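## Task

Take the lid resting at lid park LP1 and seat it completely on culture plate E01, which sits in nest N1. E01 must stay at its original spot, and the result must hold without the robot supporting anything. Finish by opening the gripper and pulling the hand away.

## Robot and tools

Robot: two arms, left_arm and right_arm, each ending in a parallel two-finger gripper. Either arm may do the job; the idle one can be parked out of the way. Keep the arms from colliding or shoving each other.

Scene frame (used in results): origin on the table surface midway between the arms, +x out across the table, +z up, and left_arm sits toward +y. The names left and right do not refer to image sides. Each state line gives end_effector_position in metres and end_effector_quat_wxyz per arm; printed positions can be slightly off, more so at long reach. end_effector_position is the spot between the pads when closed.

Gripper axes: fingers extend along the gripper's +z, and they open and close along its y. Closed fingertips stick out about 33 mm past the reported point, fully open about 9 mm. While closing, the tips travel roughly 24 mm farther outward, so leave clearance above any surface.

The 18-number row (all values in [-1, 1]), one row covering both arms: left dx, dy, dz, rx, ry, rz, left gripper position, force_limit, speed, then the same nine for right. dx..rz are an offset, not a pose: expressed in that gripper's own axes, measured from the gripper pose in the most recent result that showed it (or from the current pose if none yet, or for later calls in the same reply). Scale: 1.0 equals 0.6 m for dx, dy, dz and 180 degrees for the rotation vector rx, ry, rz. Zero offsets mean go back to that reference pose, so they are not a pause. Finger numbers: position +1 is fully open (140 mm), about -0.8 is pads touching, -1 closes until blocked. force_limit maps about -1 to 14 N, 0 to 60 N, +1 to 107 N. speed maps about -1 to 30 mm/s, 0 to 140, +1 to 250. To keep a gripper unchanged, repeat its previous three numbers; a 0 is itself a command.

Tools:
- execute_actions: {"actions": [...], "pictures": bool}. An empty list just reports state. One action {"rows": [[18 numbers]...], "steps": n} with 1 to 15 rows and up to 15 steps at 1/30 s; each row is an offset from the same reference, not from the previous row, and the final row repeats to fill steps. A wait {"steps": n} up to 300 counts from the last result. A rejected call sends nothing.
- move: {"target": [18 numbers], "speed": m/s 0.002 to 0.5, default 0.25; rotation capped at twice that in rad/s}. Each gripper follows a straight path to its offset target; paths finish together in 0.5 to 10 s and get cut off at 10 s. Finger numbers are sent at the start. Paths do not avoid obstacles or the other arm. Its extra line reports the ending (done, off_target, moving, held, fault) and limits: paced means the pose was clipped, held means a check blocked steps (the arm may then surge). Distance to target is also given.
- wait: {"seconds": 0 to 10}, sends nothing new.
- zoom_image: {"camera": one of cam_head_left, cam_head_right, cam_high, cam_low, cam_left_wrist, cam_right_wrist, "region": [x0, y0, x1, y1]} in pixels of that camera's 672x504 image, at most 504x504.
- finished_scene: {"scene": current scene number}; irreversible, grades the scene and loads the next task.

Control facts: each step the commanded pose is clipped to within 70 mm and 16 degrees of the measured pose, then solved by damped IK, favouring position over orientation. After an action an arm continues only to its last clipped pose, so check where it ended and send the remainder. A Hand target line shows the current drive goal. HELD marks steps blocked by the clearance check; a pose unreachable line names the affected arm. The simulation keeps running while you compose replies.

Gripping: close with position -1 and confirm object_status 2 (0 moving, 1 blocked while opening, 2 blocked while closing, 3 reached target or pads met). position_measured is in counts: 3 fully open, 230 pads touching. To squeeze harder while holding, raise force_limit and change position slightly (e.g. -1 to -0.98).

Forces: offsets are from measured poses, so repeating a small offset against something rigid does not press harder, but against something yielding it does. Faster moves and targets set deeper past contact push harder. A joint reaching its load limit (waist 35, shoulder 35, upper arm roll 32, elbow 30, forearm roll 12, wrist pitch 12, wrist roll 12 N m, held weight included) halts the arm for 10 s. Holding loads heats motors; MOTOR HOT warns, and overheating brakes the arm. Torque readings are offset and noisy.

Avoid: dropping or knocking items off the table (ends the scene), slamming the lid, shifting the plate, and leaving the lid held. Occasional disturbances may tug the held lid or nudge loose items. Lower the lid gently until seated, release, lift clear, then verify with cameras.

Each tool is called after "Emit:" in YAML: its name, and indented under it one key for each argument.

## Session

Emit:
execute_actions:
  actions: []

Scene clock: 0.00 s of 6000.00 s.
left_arm: end_effector_position=(+0.6853, +0.5320, +0.2115) position_measured=3 object_status=3 end_effector_quat_wxyz=(+0.183, +0.628, -0.492, +0.574) | right_arm: end_effector_position=(+0.4987, -0.3286, +0.4130) position_measured=3 object_status=3 end_effector_quat_wxyz=(-0.003, +0.920, -0.392, -0.010)
Joint positions: left_arm=[ 0.794  0.816 -0.161 -1.353 -1.156  1.658  0.942] | right_arm=[-0.004 -0.013 -0.007 -1.583  0.012  1.554 -0.779]
Joint velocities: left_arm=[ 0.    -0.001 -0.001  0.001 -0.001  0.001  0.001] | right_arm=[ 0.    -0.001 -0.    -0.001  0.002 -0.001  0.001]
Joint torques (N m, as the joint torque sensors report them, + toward a larger angle): no reading
External joint torques (N m, as the arm's controller estimates them; a push from outside toward a larger angle lowers the number): no reading
Hand target (left_arm): +0.685, +0.532, +0.212; +0.183, +0.628, -0.492, +0.574
Hand target (right_arm): +0.499, -0.329, +0.413; -0.003, +0.920, -0.392, -0.010

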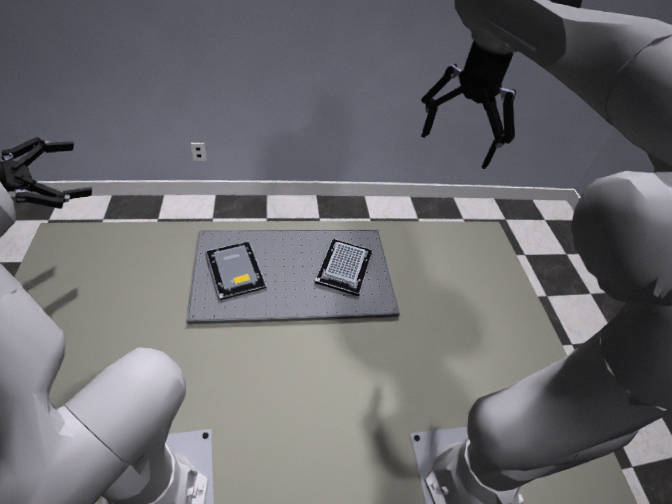

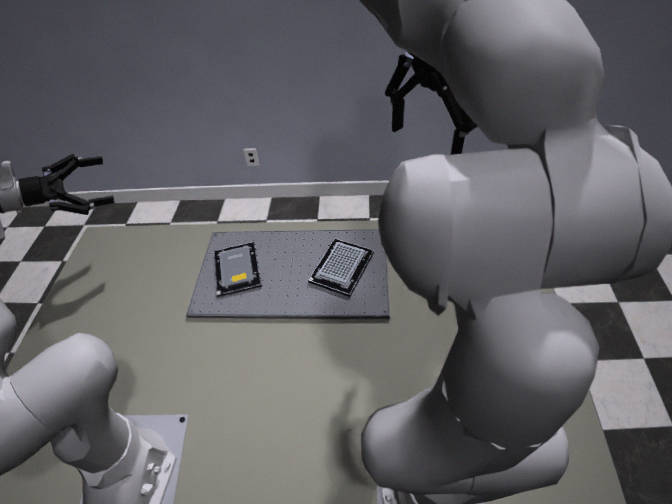

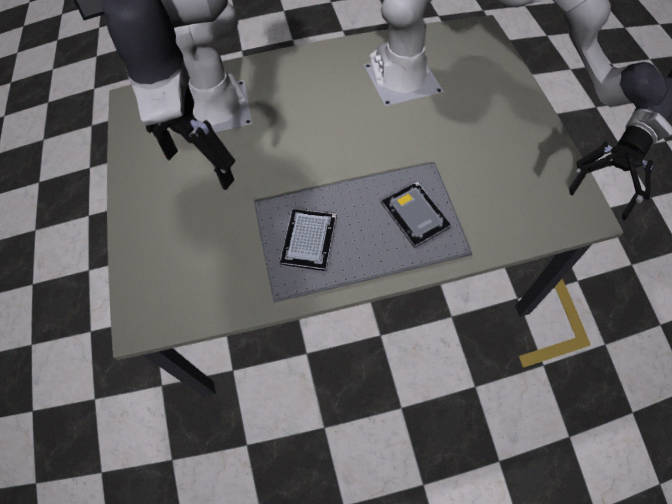

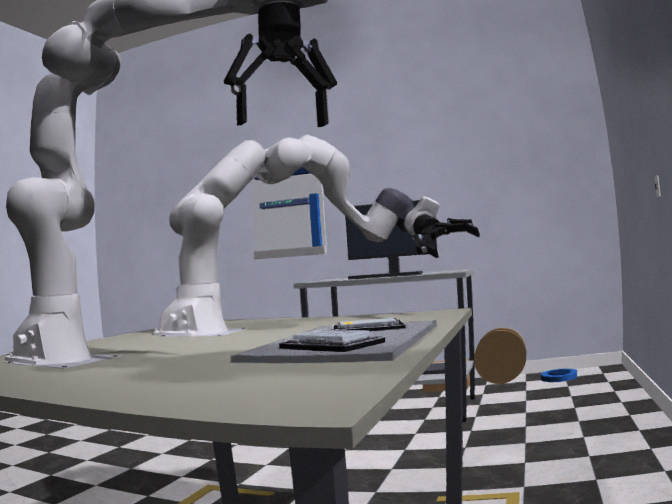

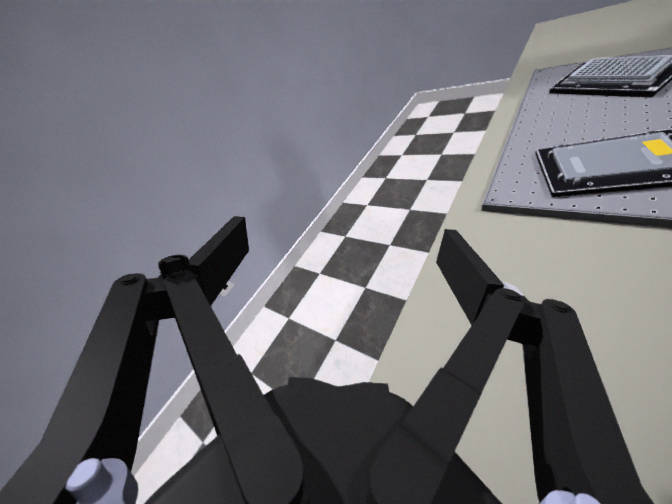

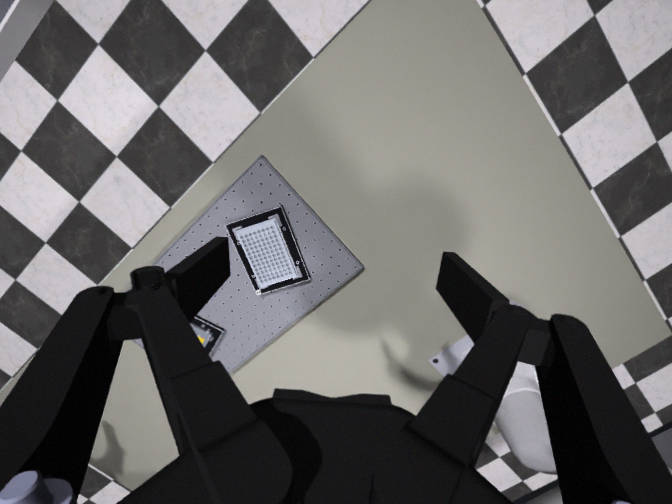

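Emit:
zoom_image:
  camera: "cam_head_left"
  region: [180, 220, 410, 330]

Emit:
zoom_image:
  camera: "cam_high"
  region: [250, 160, 480, 310]

Emit:
zoom_image:
  camera: "cam_left_wrist"
  region: [480, 40, 672, 230]

Region (180, 220, 410, 330) of cam_head_left's 672x504 image, scaled by 2.191, with more detail than that image has; it fills the top 241 rows of this view, and the rest is white.

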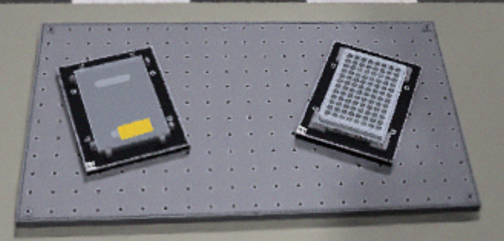

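Region (250, 160, 480, 310) of cam_high's 672x504 image, scaled by 2.191, with more detail than that image has; it fills the top 329 rows of this view, and the rest is white.

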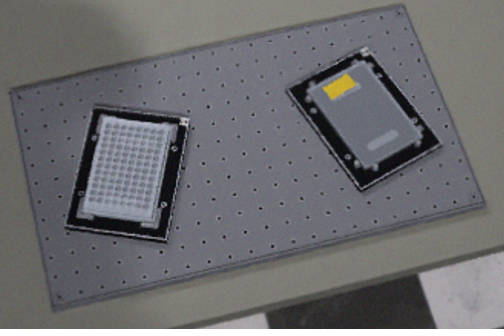

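Region (480, 40, 672, 230) of cam_left_wrist's 672x504 image, scaled by 2.625, with more detail than that image has; it fills the top 499 rows of this view, and the rest is white.

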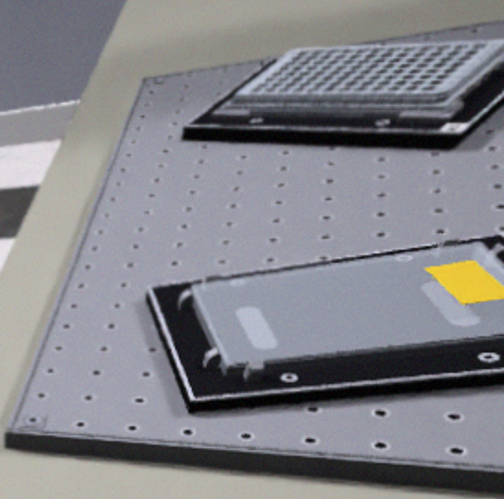

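Emit:
move:
  target: [0,0,0,0,0,0,1,0,0,-0.564,-0.5325,0.532,-0.0031,0.0063,-0.362,0.45,0,0]
  speed: 0.3

Emit:
zoom_image:
  camera: "cam_right_wrist"
  region: [200, 70, 480, 330]

Emit:
zoom_image:
  camera: "cam_low"
  region: [310, 250, 450, 345]

Scene clock: 26.17 s of 6000.00 s.
left_arm: end_effector_position=(+0.6853, +0.5320, +0.2115) position_measured=3 object_status=3 end_effector_quat_wxyz=(+0.183, +0.628, -0.492, +0.574) | right_arm: end_effector_position=(+0.4941, +0.1295, +0.0957) position_measured=72 object_status=3 end_effector_quat_wxyz=(+0.011, +0.988, +0.155, +0.000)
Joint positions: left_arm=[ 0.794  0.816 -0.161 -1.353 -1.156  1.658  0.942] | right_arm=[ 0.449  0.645  0.333 -1.491 -0.249  2.084 -1.041]
Joint velocities: left_arm=[-0.001  0.     0.001 -0.001  0.002  0.     0.001] | right_arm=[ 0.001  0.001 -0.001  0.002 -0.002 -0.006 -0.028]
Joint torques (N m, as the joint torque sensors report them, + toward a larger angle): left_arm=[  0.4  -52.14  -3.17  21.03  -1.55  -0.55  -0.04] | right_arm=[ -0.77 -45.07   7.64  25.19   0.09   2.2   -0.4 ]
External joint torques (N m, as the arm's controller estimates them; a push from outside toward a larger angle lowers the number): left_arm=[ 0.35 -0.3   1.36 -0.83 -0.04  0.05 -0.04] | right_arm=[-0.86  3.43  0.96  2.19 -0.63 -0.29 -0.4 ]
Hand target (left_arm): +0.685, +0.532, +0.212; +0.183, +0.628, -0.492, +0.574
Hand target (right_arm): +0.493, +0.129, +0.095; +0.012, +0.986, +0.163, -0.001
Off the commanded pose (left_arm): 0.000 m, 0 deg.
Off the commanded pose (right_arm): 0.013 m, 2 deg.
After step 90, 20.63 s passed at rest.
move: off_target (right_arm)

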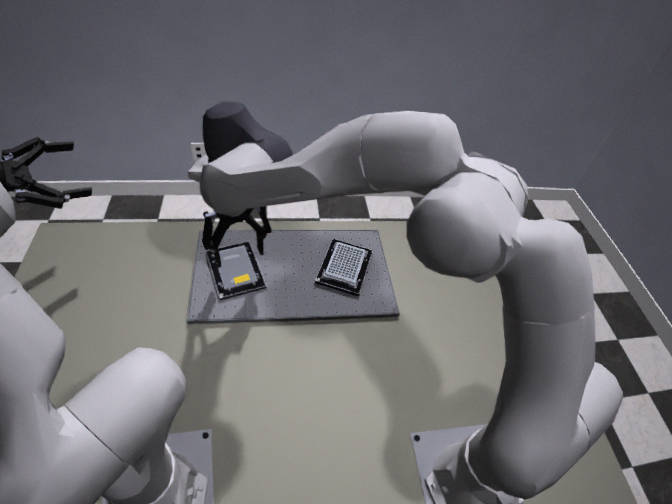

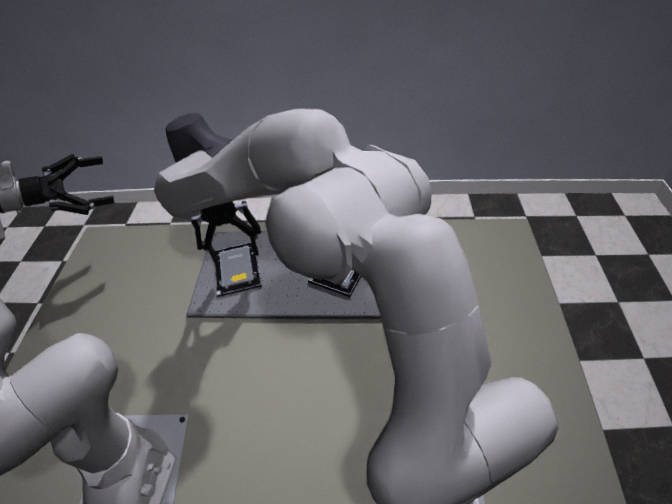

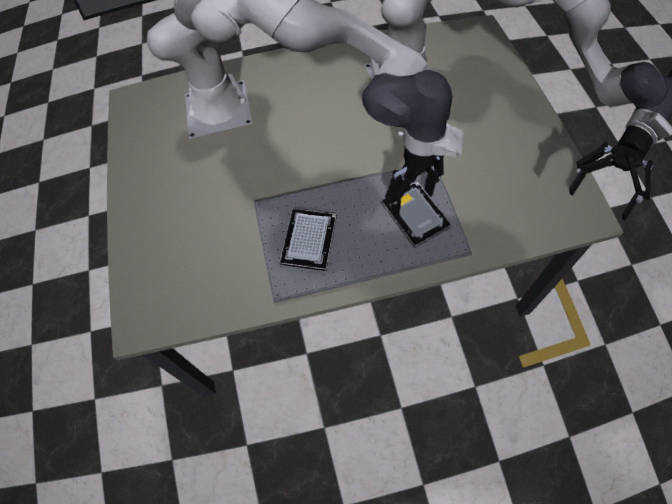

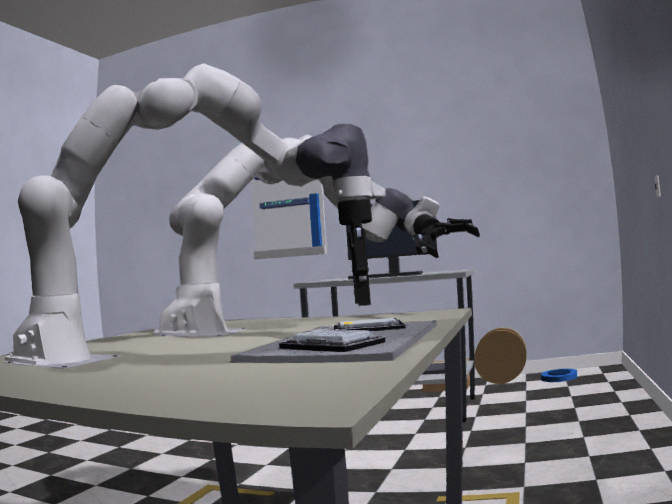

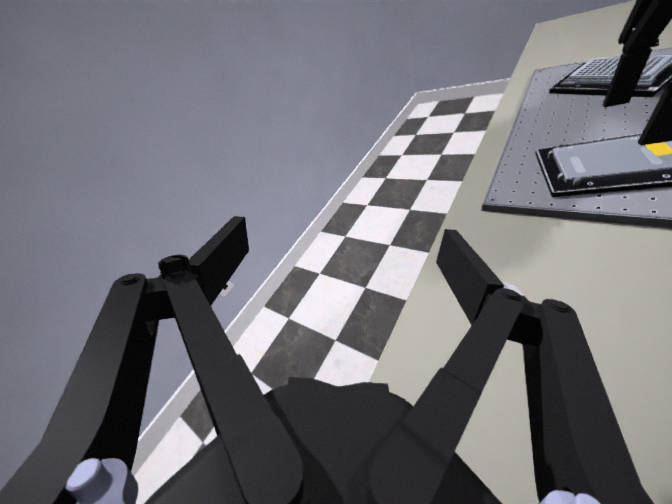

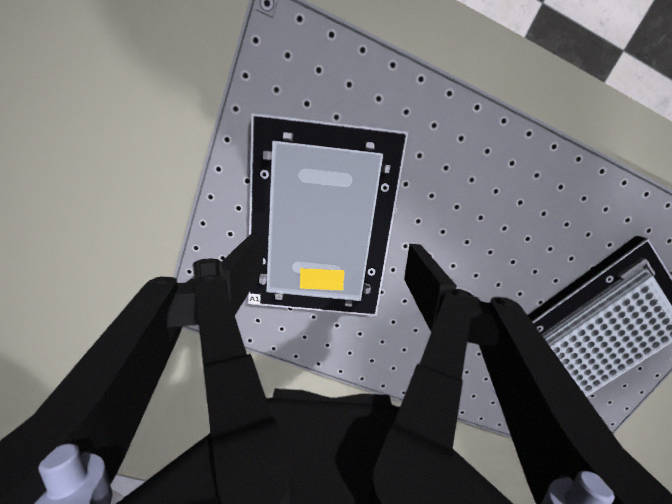

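Region (200, 70, 480, 330) of cam_right_wrist's 672x504 image, scaled by 1.800, with more detail than that image has; it fills the top 468 rows of this view, and the rest is white.

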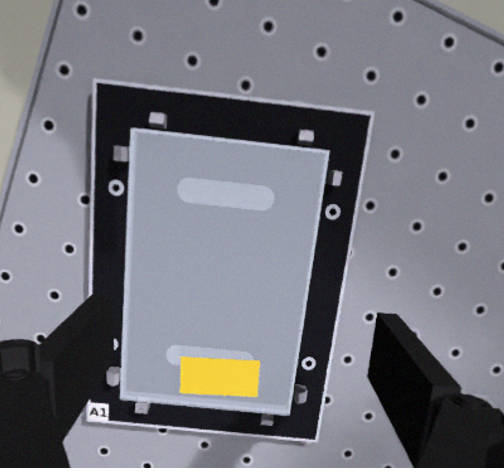

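Region (310, 250, 450, 345) of cam_low's 672x504 image, scaled by 3.600, with more detail than that image has; it fills the top 342 rows of this view, and the rest is white.

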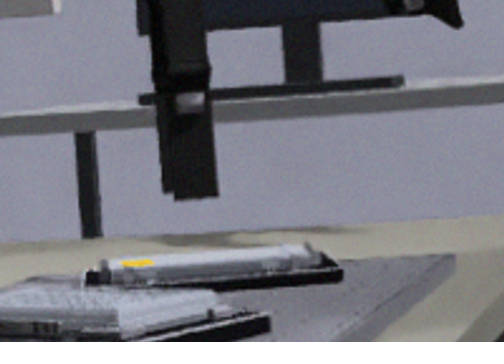

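Emit:
move:
  target: [0,0,0,0,0,0,1,0,0,0.010,-0.022,0.038,0.0069,0,0.011,0.45,0,0]
  speed: 0.06

Emit:
zoom_image:
  camera: "cam_right_wrist"
  region: [220, 100, 460, 340]

Emit:
zoom_image:
  camera: "cam_low"
  region: [325, 285, 420, 340]

Emit:
zoom_image:
  camera: "cam_left_wrist"
  region: [530, 80, 672, 200]

Scene clock: 38.87 s of 6000.00 s.
left_arm: end_effector_position=(+0.6853, +0.5320, +0.2115) position_measured=3 object_status=3 end_effector_quat_wxyz=(+0.183, +0.628, -0.492, +0.574) | right_arm: end_effector_position=(+0.4954, +0.1426, +0.0728) position_measured=72 object_status=3 end_effector_quat_wxyz=(+0.002, +0.990, +0.144, -0.002)
Joint positions: left_arm=[ 0.794  0.816 -0.161 -1.353 -1.156  1.658  0.942] | right_arm=[ 0.461  0.701  0.33  -1.461 -0.247  2.115 -1.017]
Joint velocities: left_arm=[-0.     0.    -0.    -0.     0.     0.     0.002] | right_arm=[-0.001 -0.    -0.001  0.001 -0.     0.004  0.017]
Joint torques (N m, as the joint torque sensors report them, + toward a larger angle): left_arm=[  0.33 -51.92  -3.49  21.47  -1.48  -0.61  -0.07] | right_arm=[  0.89 -47.05   5.72  25.12   1.09   3.01   0.21]
External joint torques (N m, as the arm's controller estimates them; a push from outside toward a larger angle lowers the number): left_arm=[ 0.3   0.13  1.07 -0.5   0.05 -0.02 -0.07] | right_arm=[ 1.05  2.83 -1.24  2.18  0.38  0.49  0.21]
Hand target (left_arm): +0.685, +0.532, +0.212; +0.183, +0.628, -0.492, +0.574
Hand target (right_arm): +0.496, +0.144, +0.073; +0.001, +0.990, +0.139, -0.001
Off the commanded pose (left_arm): 0.000 m, 0 deg.
Off the commanded pose (right_arm): 0.001 m, 1 deg.
After step 90, 8.77 s passed at rest.
move: done

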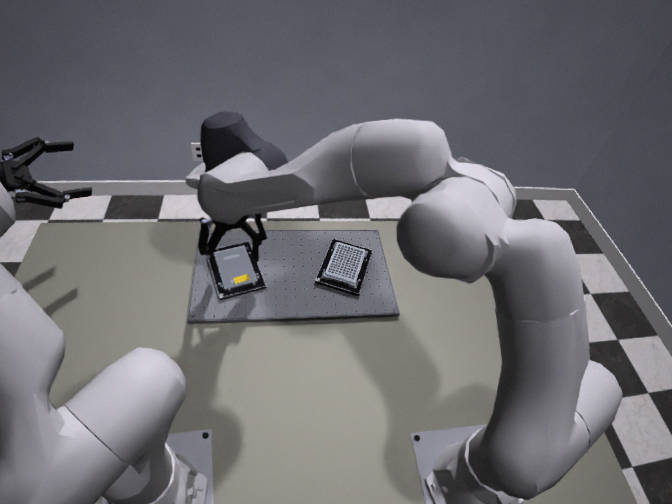

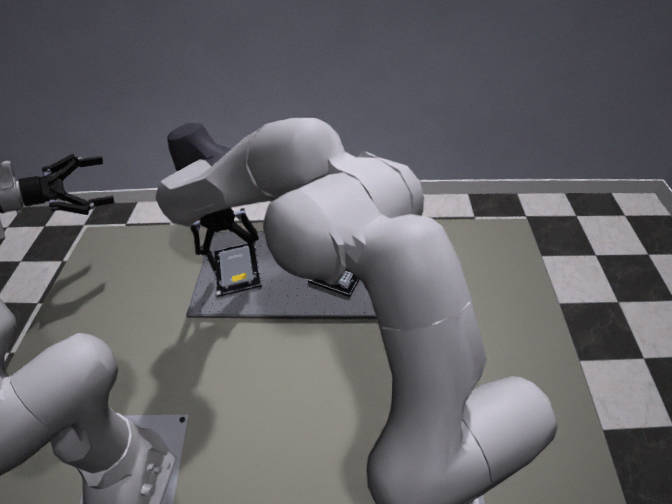

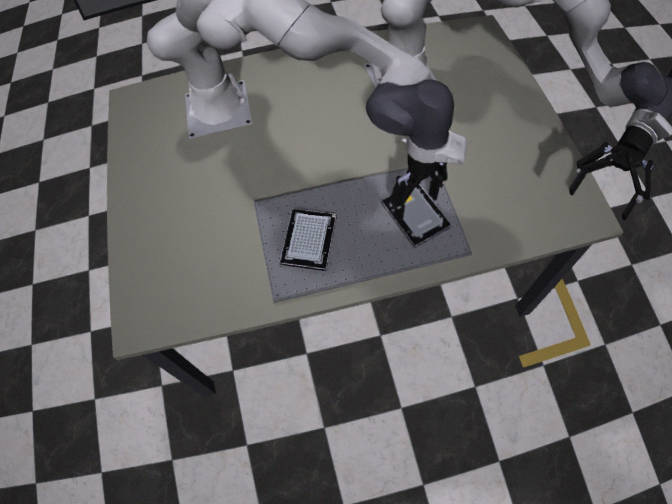

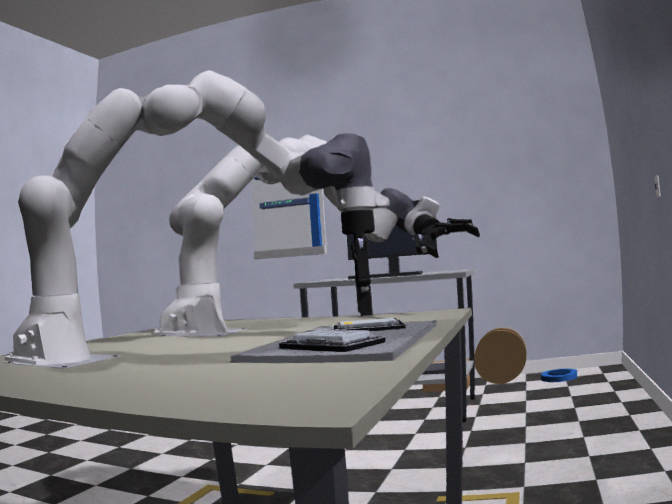

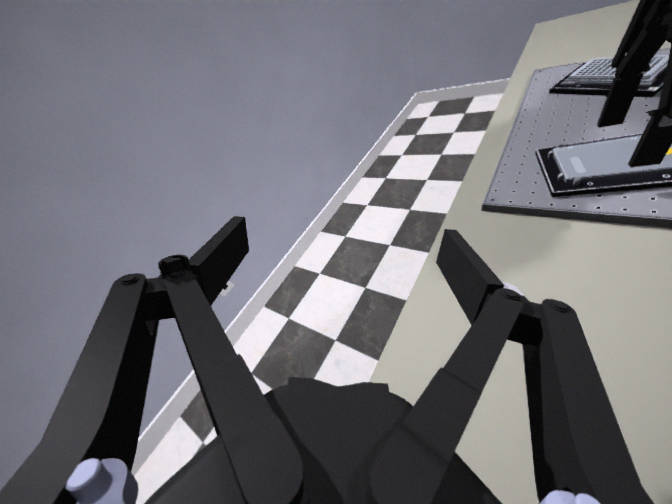

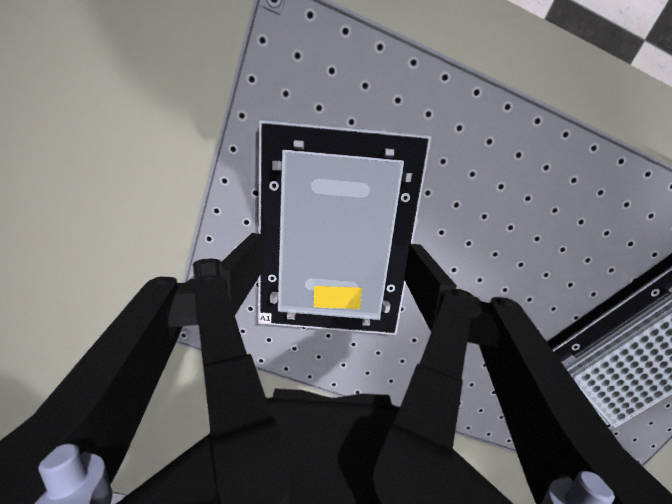

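Region (220, 100, 460, 340) of cam_right_wrist's 672x504 image, scaled by 2.100, with more detail than that image has.

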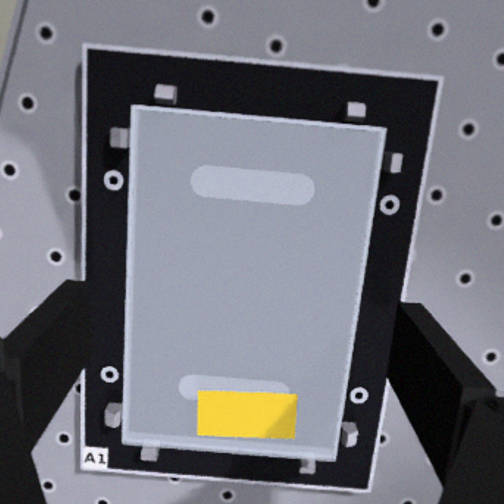

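Region (325, 285, 420, 340) of cam_low's 672x504 image, scaled by 5.305, with more detail than that image has; it fills the top 292 rows of this view, and the rest is white.

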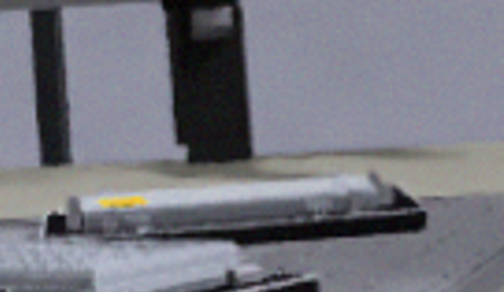

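Region (530, 80, 672, 200) of cam_left_wrist's 672x504 image, scaled by 3.549, with more detail than that image has; it fills the top 426 rows of this view, and the rest is white.

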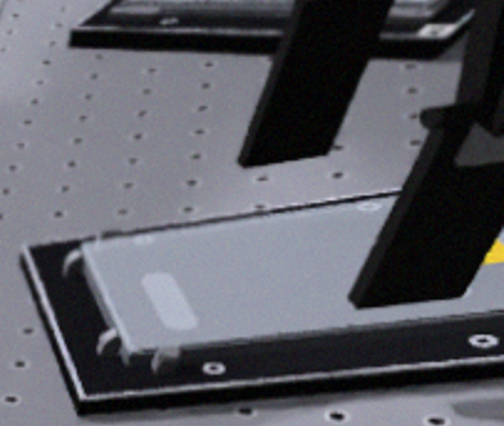

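Emit:
move:
  target: [0,0,0,0,0,0,1,0,0,0.005,0,0.026,0.001,0,0.006,0.36,0,-0.5]
  speed: 0.035

Emit:
zoom_image:
  camera: "cam_right_wrist"
  region: [220, 100, 460, 340]

Emit:
zoom_image:
  camera: "cam_low"
  region: [325, 285, 420, 340]

Emit:
zoom_image:
  camera: "cam_left_wrist"
  region: [560, 110, 672, 200]

Scene clock: 44.10 s of 6000.00 s.
left_arm: end_effector_position=(+0.6853, +0.5320, +0.2115) position_measured=3 object_status=3 end_effector_quat_wxyz=(+0.183, +0.628, -0.492, +0.574) | right_arm: end_effector_position=(+0.4969, +0.1427, +0.0572) position_measured=84 object_status=3 end_effector_quat_wxyz=(+0.000, +0.990, +0.138, -0.005)
Joint positions: left_arm=[ 0.794  0.816 -0.161 -1.353 -1.156  1.658  0.942] | right_arm=[ 0.462  0.729  0.325 -1.455 -0.248  2.133 -1.007]
Joint velocities: left_arm=[ 0.001  0.     0.001 -0.    -0.001  0.001 -0.002] | right_arm=[ 0.004 -0.    -0.     0.006 -0.001  0.009  0.004]
Joint torques (N m, as the joint torque sensors report them, + toward a larger angle): left_arm=[  0.67 -51.89  -3.76  21.7   -1.59  -0.6   -0.06] | right_arm=[  1.74 -47.     5.3   25.32   0.18   3.01   0.2 ]
External joint torques (N m, as the arm's controller estimates them; a push from outside toward a larger angle lowers the number): left_arm=[ 0.66  0.05  0.79 -0.21 -0.07 -0.01 -0.06] | right_arm=[ 1.65  3.37 -1.94  2.6  -0.53  0.5   0.2 ]
Hand target (left_arm): +0.685, +0.532, +0.212; +0.183, +0.628, -0.492, +0.574
Hand target (right_arm): +0.499, +0.144, +0.057; +0.000, +0.991, +0.135, -0.003
Off the commanded pose (left_arm): 0.000 m, 0 deg.
Off the commanded pose (right_arm): 0.001 m, 0 deg.
After step 90, 1.47 s passed at rest.
move: done

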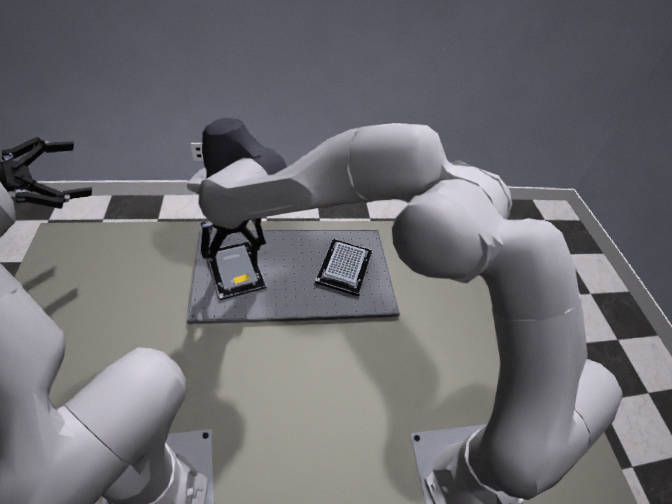

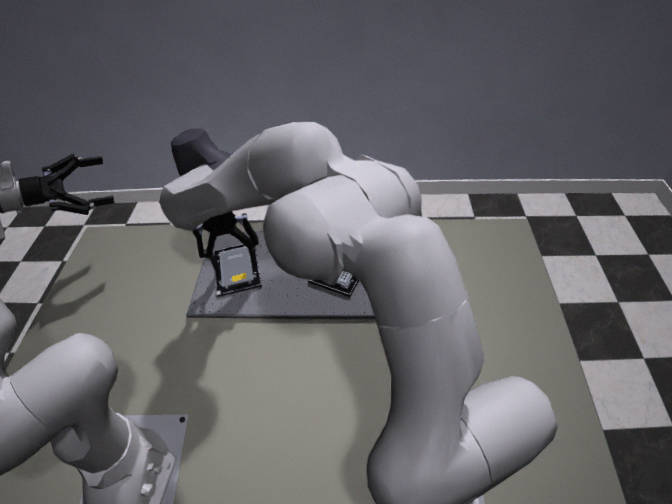

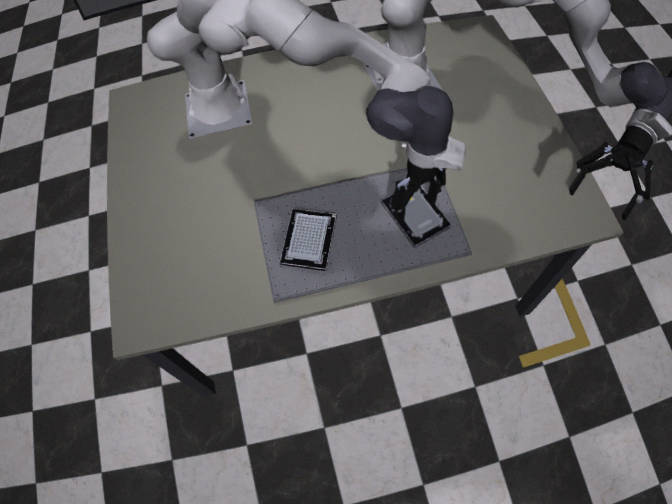

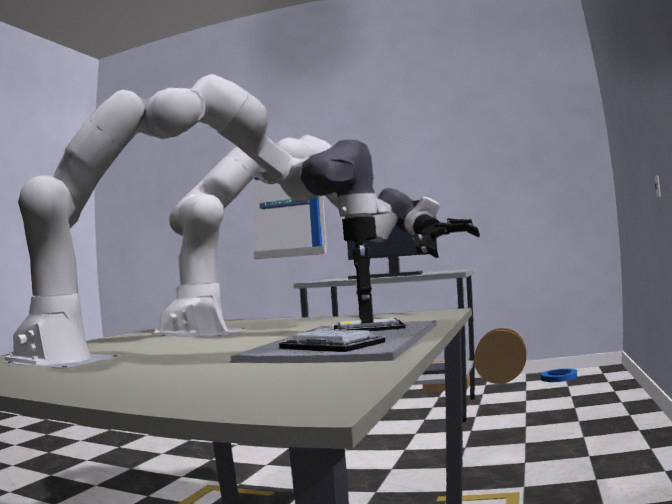

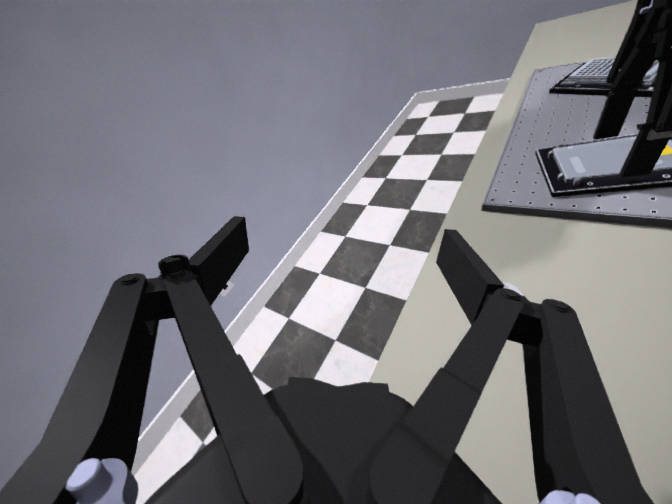

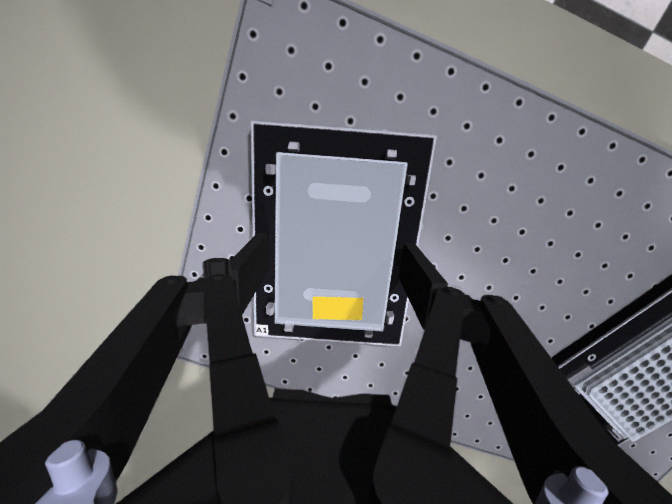

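Region (220, 100, 460, 340) of cam_right_wrist's 672x504 image, scaled by 2.100, with more detail than that image has.

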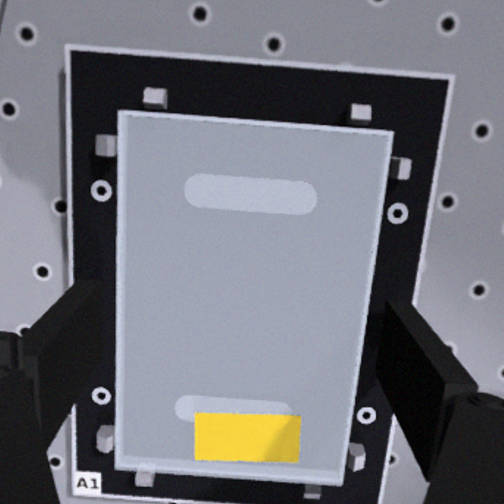

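Region (325, 285, 420, 340) of cam_low's 672x504 image, scaled by 5.305, with more detail than that image has; it fills the top 292 rows of this view, and the rest is white.

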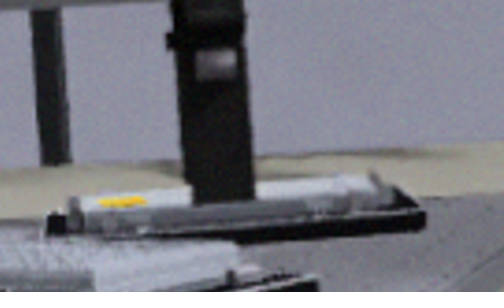

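Region (560, 110, 672, 200) of cam_left_wrist's 672x504 image, scaled by 4.500, with more detail than that image has; it fills the top 405 rows of this view, and the rest is white.

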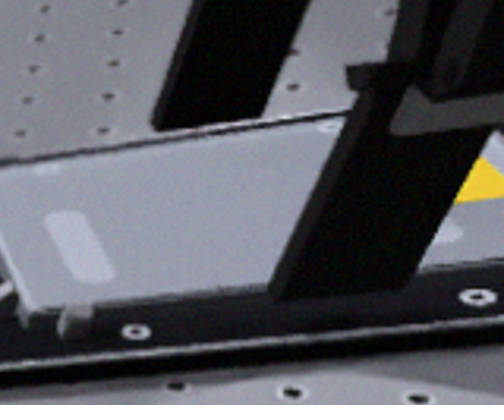

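Emit:
move:
  target: [0,0,0,0,0,0,1,0,0,0.006,0,0.0085,0,0.002,0.002,0.36,0,-0.5]
  speed: 0.015

Emit:
zoom_image:
  camera: "cam_low"
  region: [325, 285, 420, 340]

Emit:
zoom_image:
  camera: "cam_left_wrist"
  region: [560, 110, 672, 200]

Scene clock: 49.17 s of 6000.00 s.
left_arm: end_effector_position=(+0.6853, +0.5320, +0.2115) position_measured=3 object_status=3 end_effector_quat_wxyz=(+0.183, +0.628, -0.492, +0.574) | right_arm: end_effector_position=(+0.4991, +0.1432, +0.0524) position_measured=84 object_status=3 end_effector_quat_wxyz=(-0.000, +0.991, +0.137, -0.004)
Joint positions: left_arm=[ 0.794  0.816 -0.161 -1.353 -1.156  1.658  0.942] | right_arm=[ 0.463  0.739  0.323 -1.449 -0.251  2.141 -1.006]
Joint velocities: left_arm=[-0.001 -0.    -0.     0.     0.     0.     0.001] | right_arm=[ 0.001  0.002  0.001  0.003 -0.001  0.004  0.   ]
Joint torques (N m, as the joint torque sensors report them, + toward a larger angle): left_arm=[  0.14 -52.25  -3.53  21.61  -1.53  -0.63  -0.09] | right_arm=[  1.3  -47.26   5.3   24.38   0.16   3.09   0.14]
External joint torques (N m, as the arm's controller estimates them; a push from outside toward a larger angle lowers the number): left_arm=[ 0.22 -0.11  1.12 -0.4   0.   -0.02 -0.1 ] | right_arm=[ 1.3   3.35 -1.96  1.66 -0.56  0.57  0.15]
Hand target (left_arm): +0.685, +0.532, +0.212; +0.183, +0.628, -0.492, +0.574
Hand target (right_arm): +0.500, +0.144, +0.052; -0.000, +0.991, +0.135, -0.002
Off the commanded pose (left_arm): 0.000 m, 0 deg.
Off the commanded pose (right_arm): 0.001 m, 0 deg.
After step 90, 1.37 s passed at rest.
move: done

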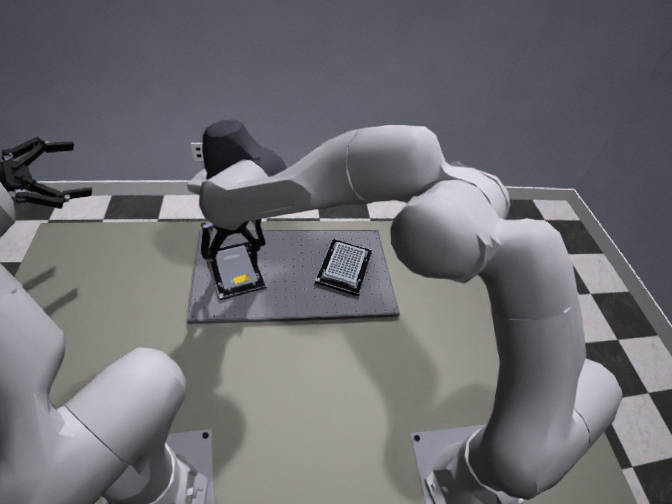

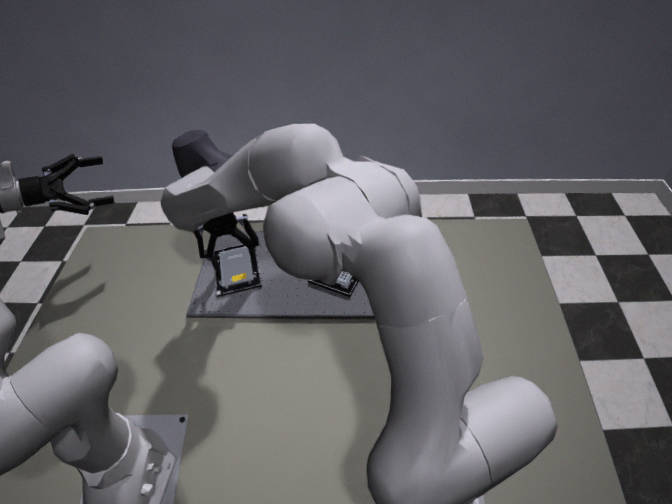

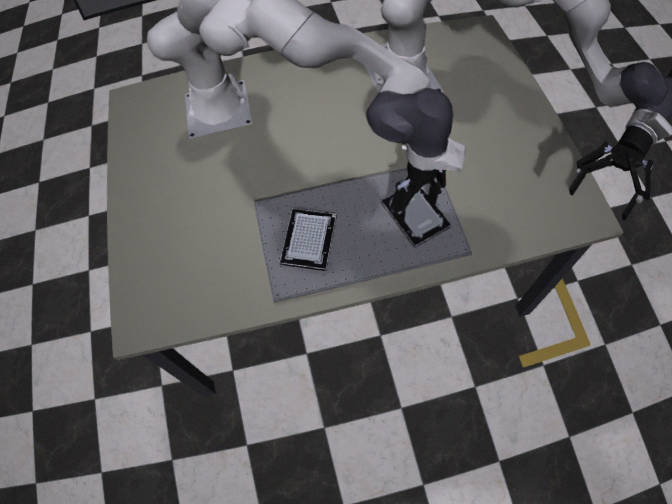

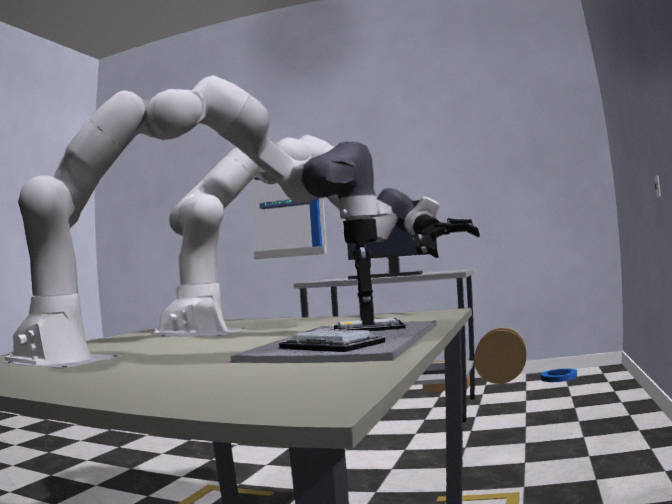

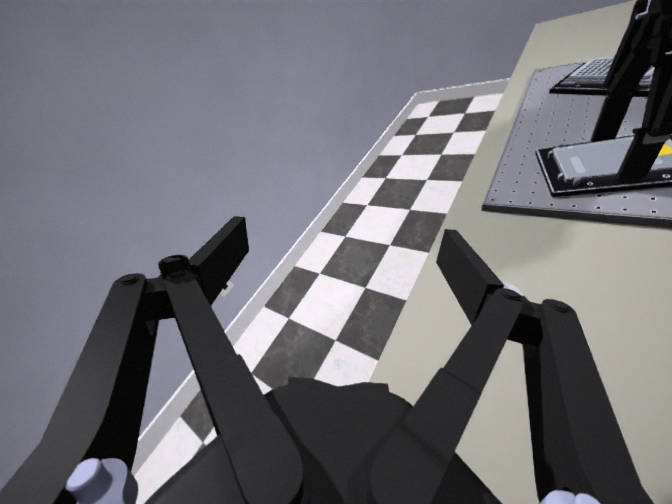

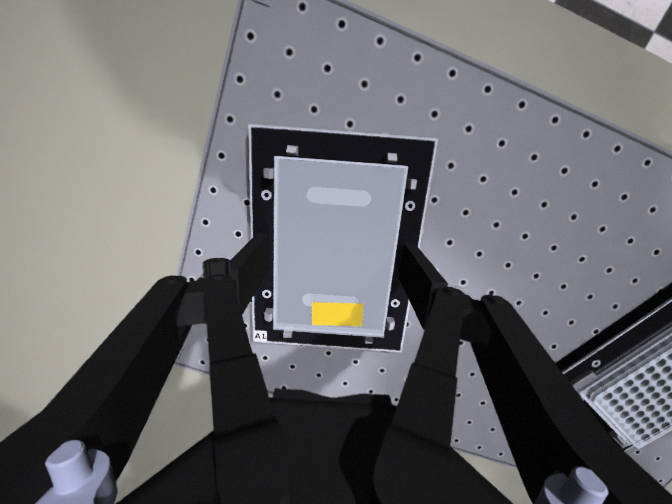

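Region (325, 285, 420, 340) of cam_low's 672x504 image, scaled by 5.305, with more detail than that image has; it fills the top 292 rows of this view, and the rest is white.

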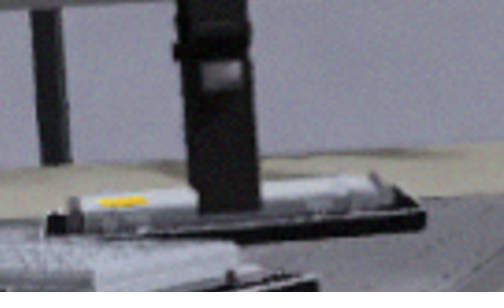

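Region (560, 110, 672, 200) of cam_left_wrist's 672x504 image, scaled by 4.500, with more detail than that image has; it fills the top 405 rows of this view, and the rest is white.

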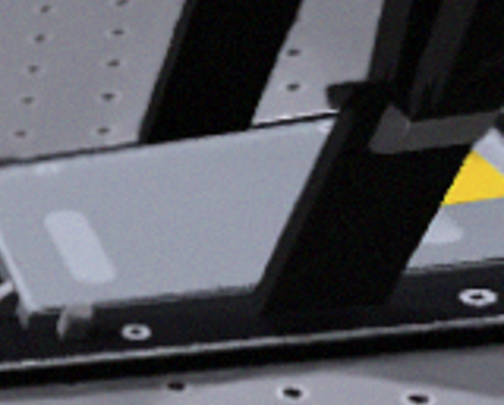

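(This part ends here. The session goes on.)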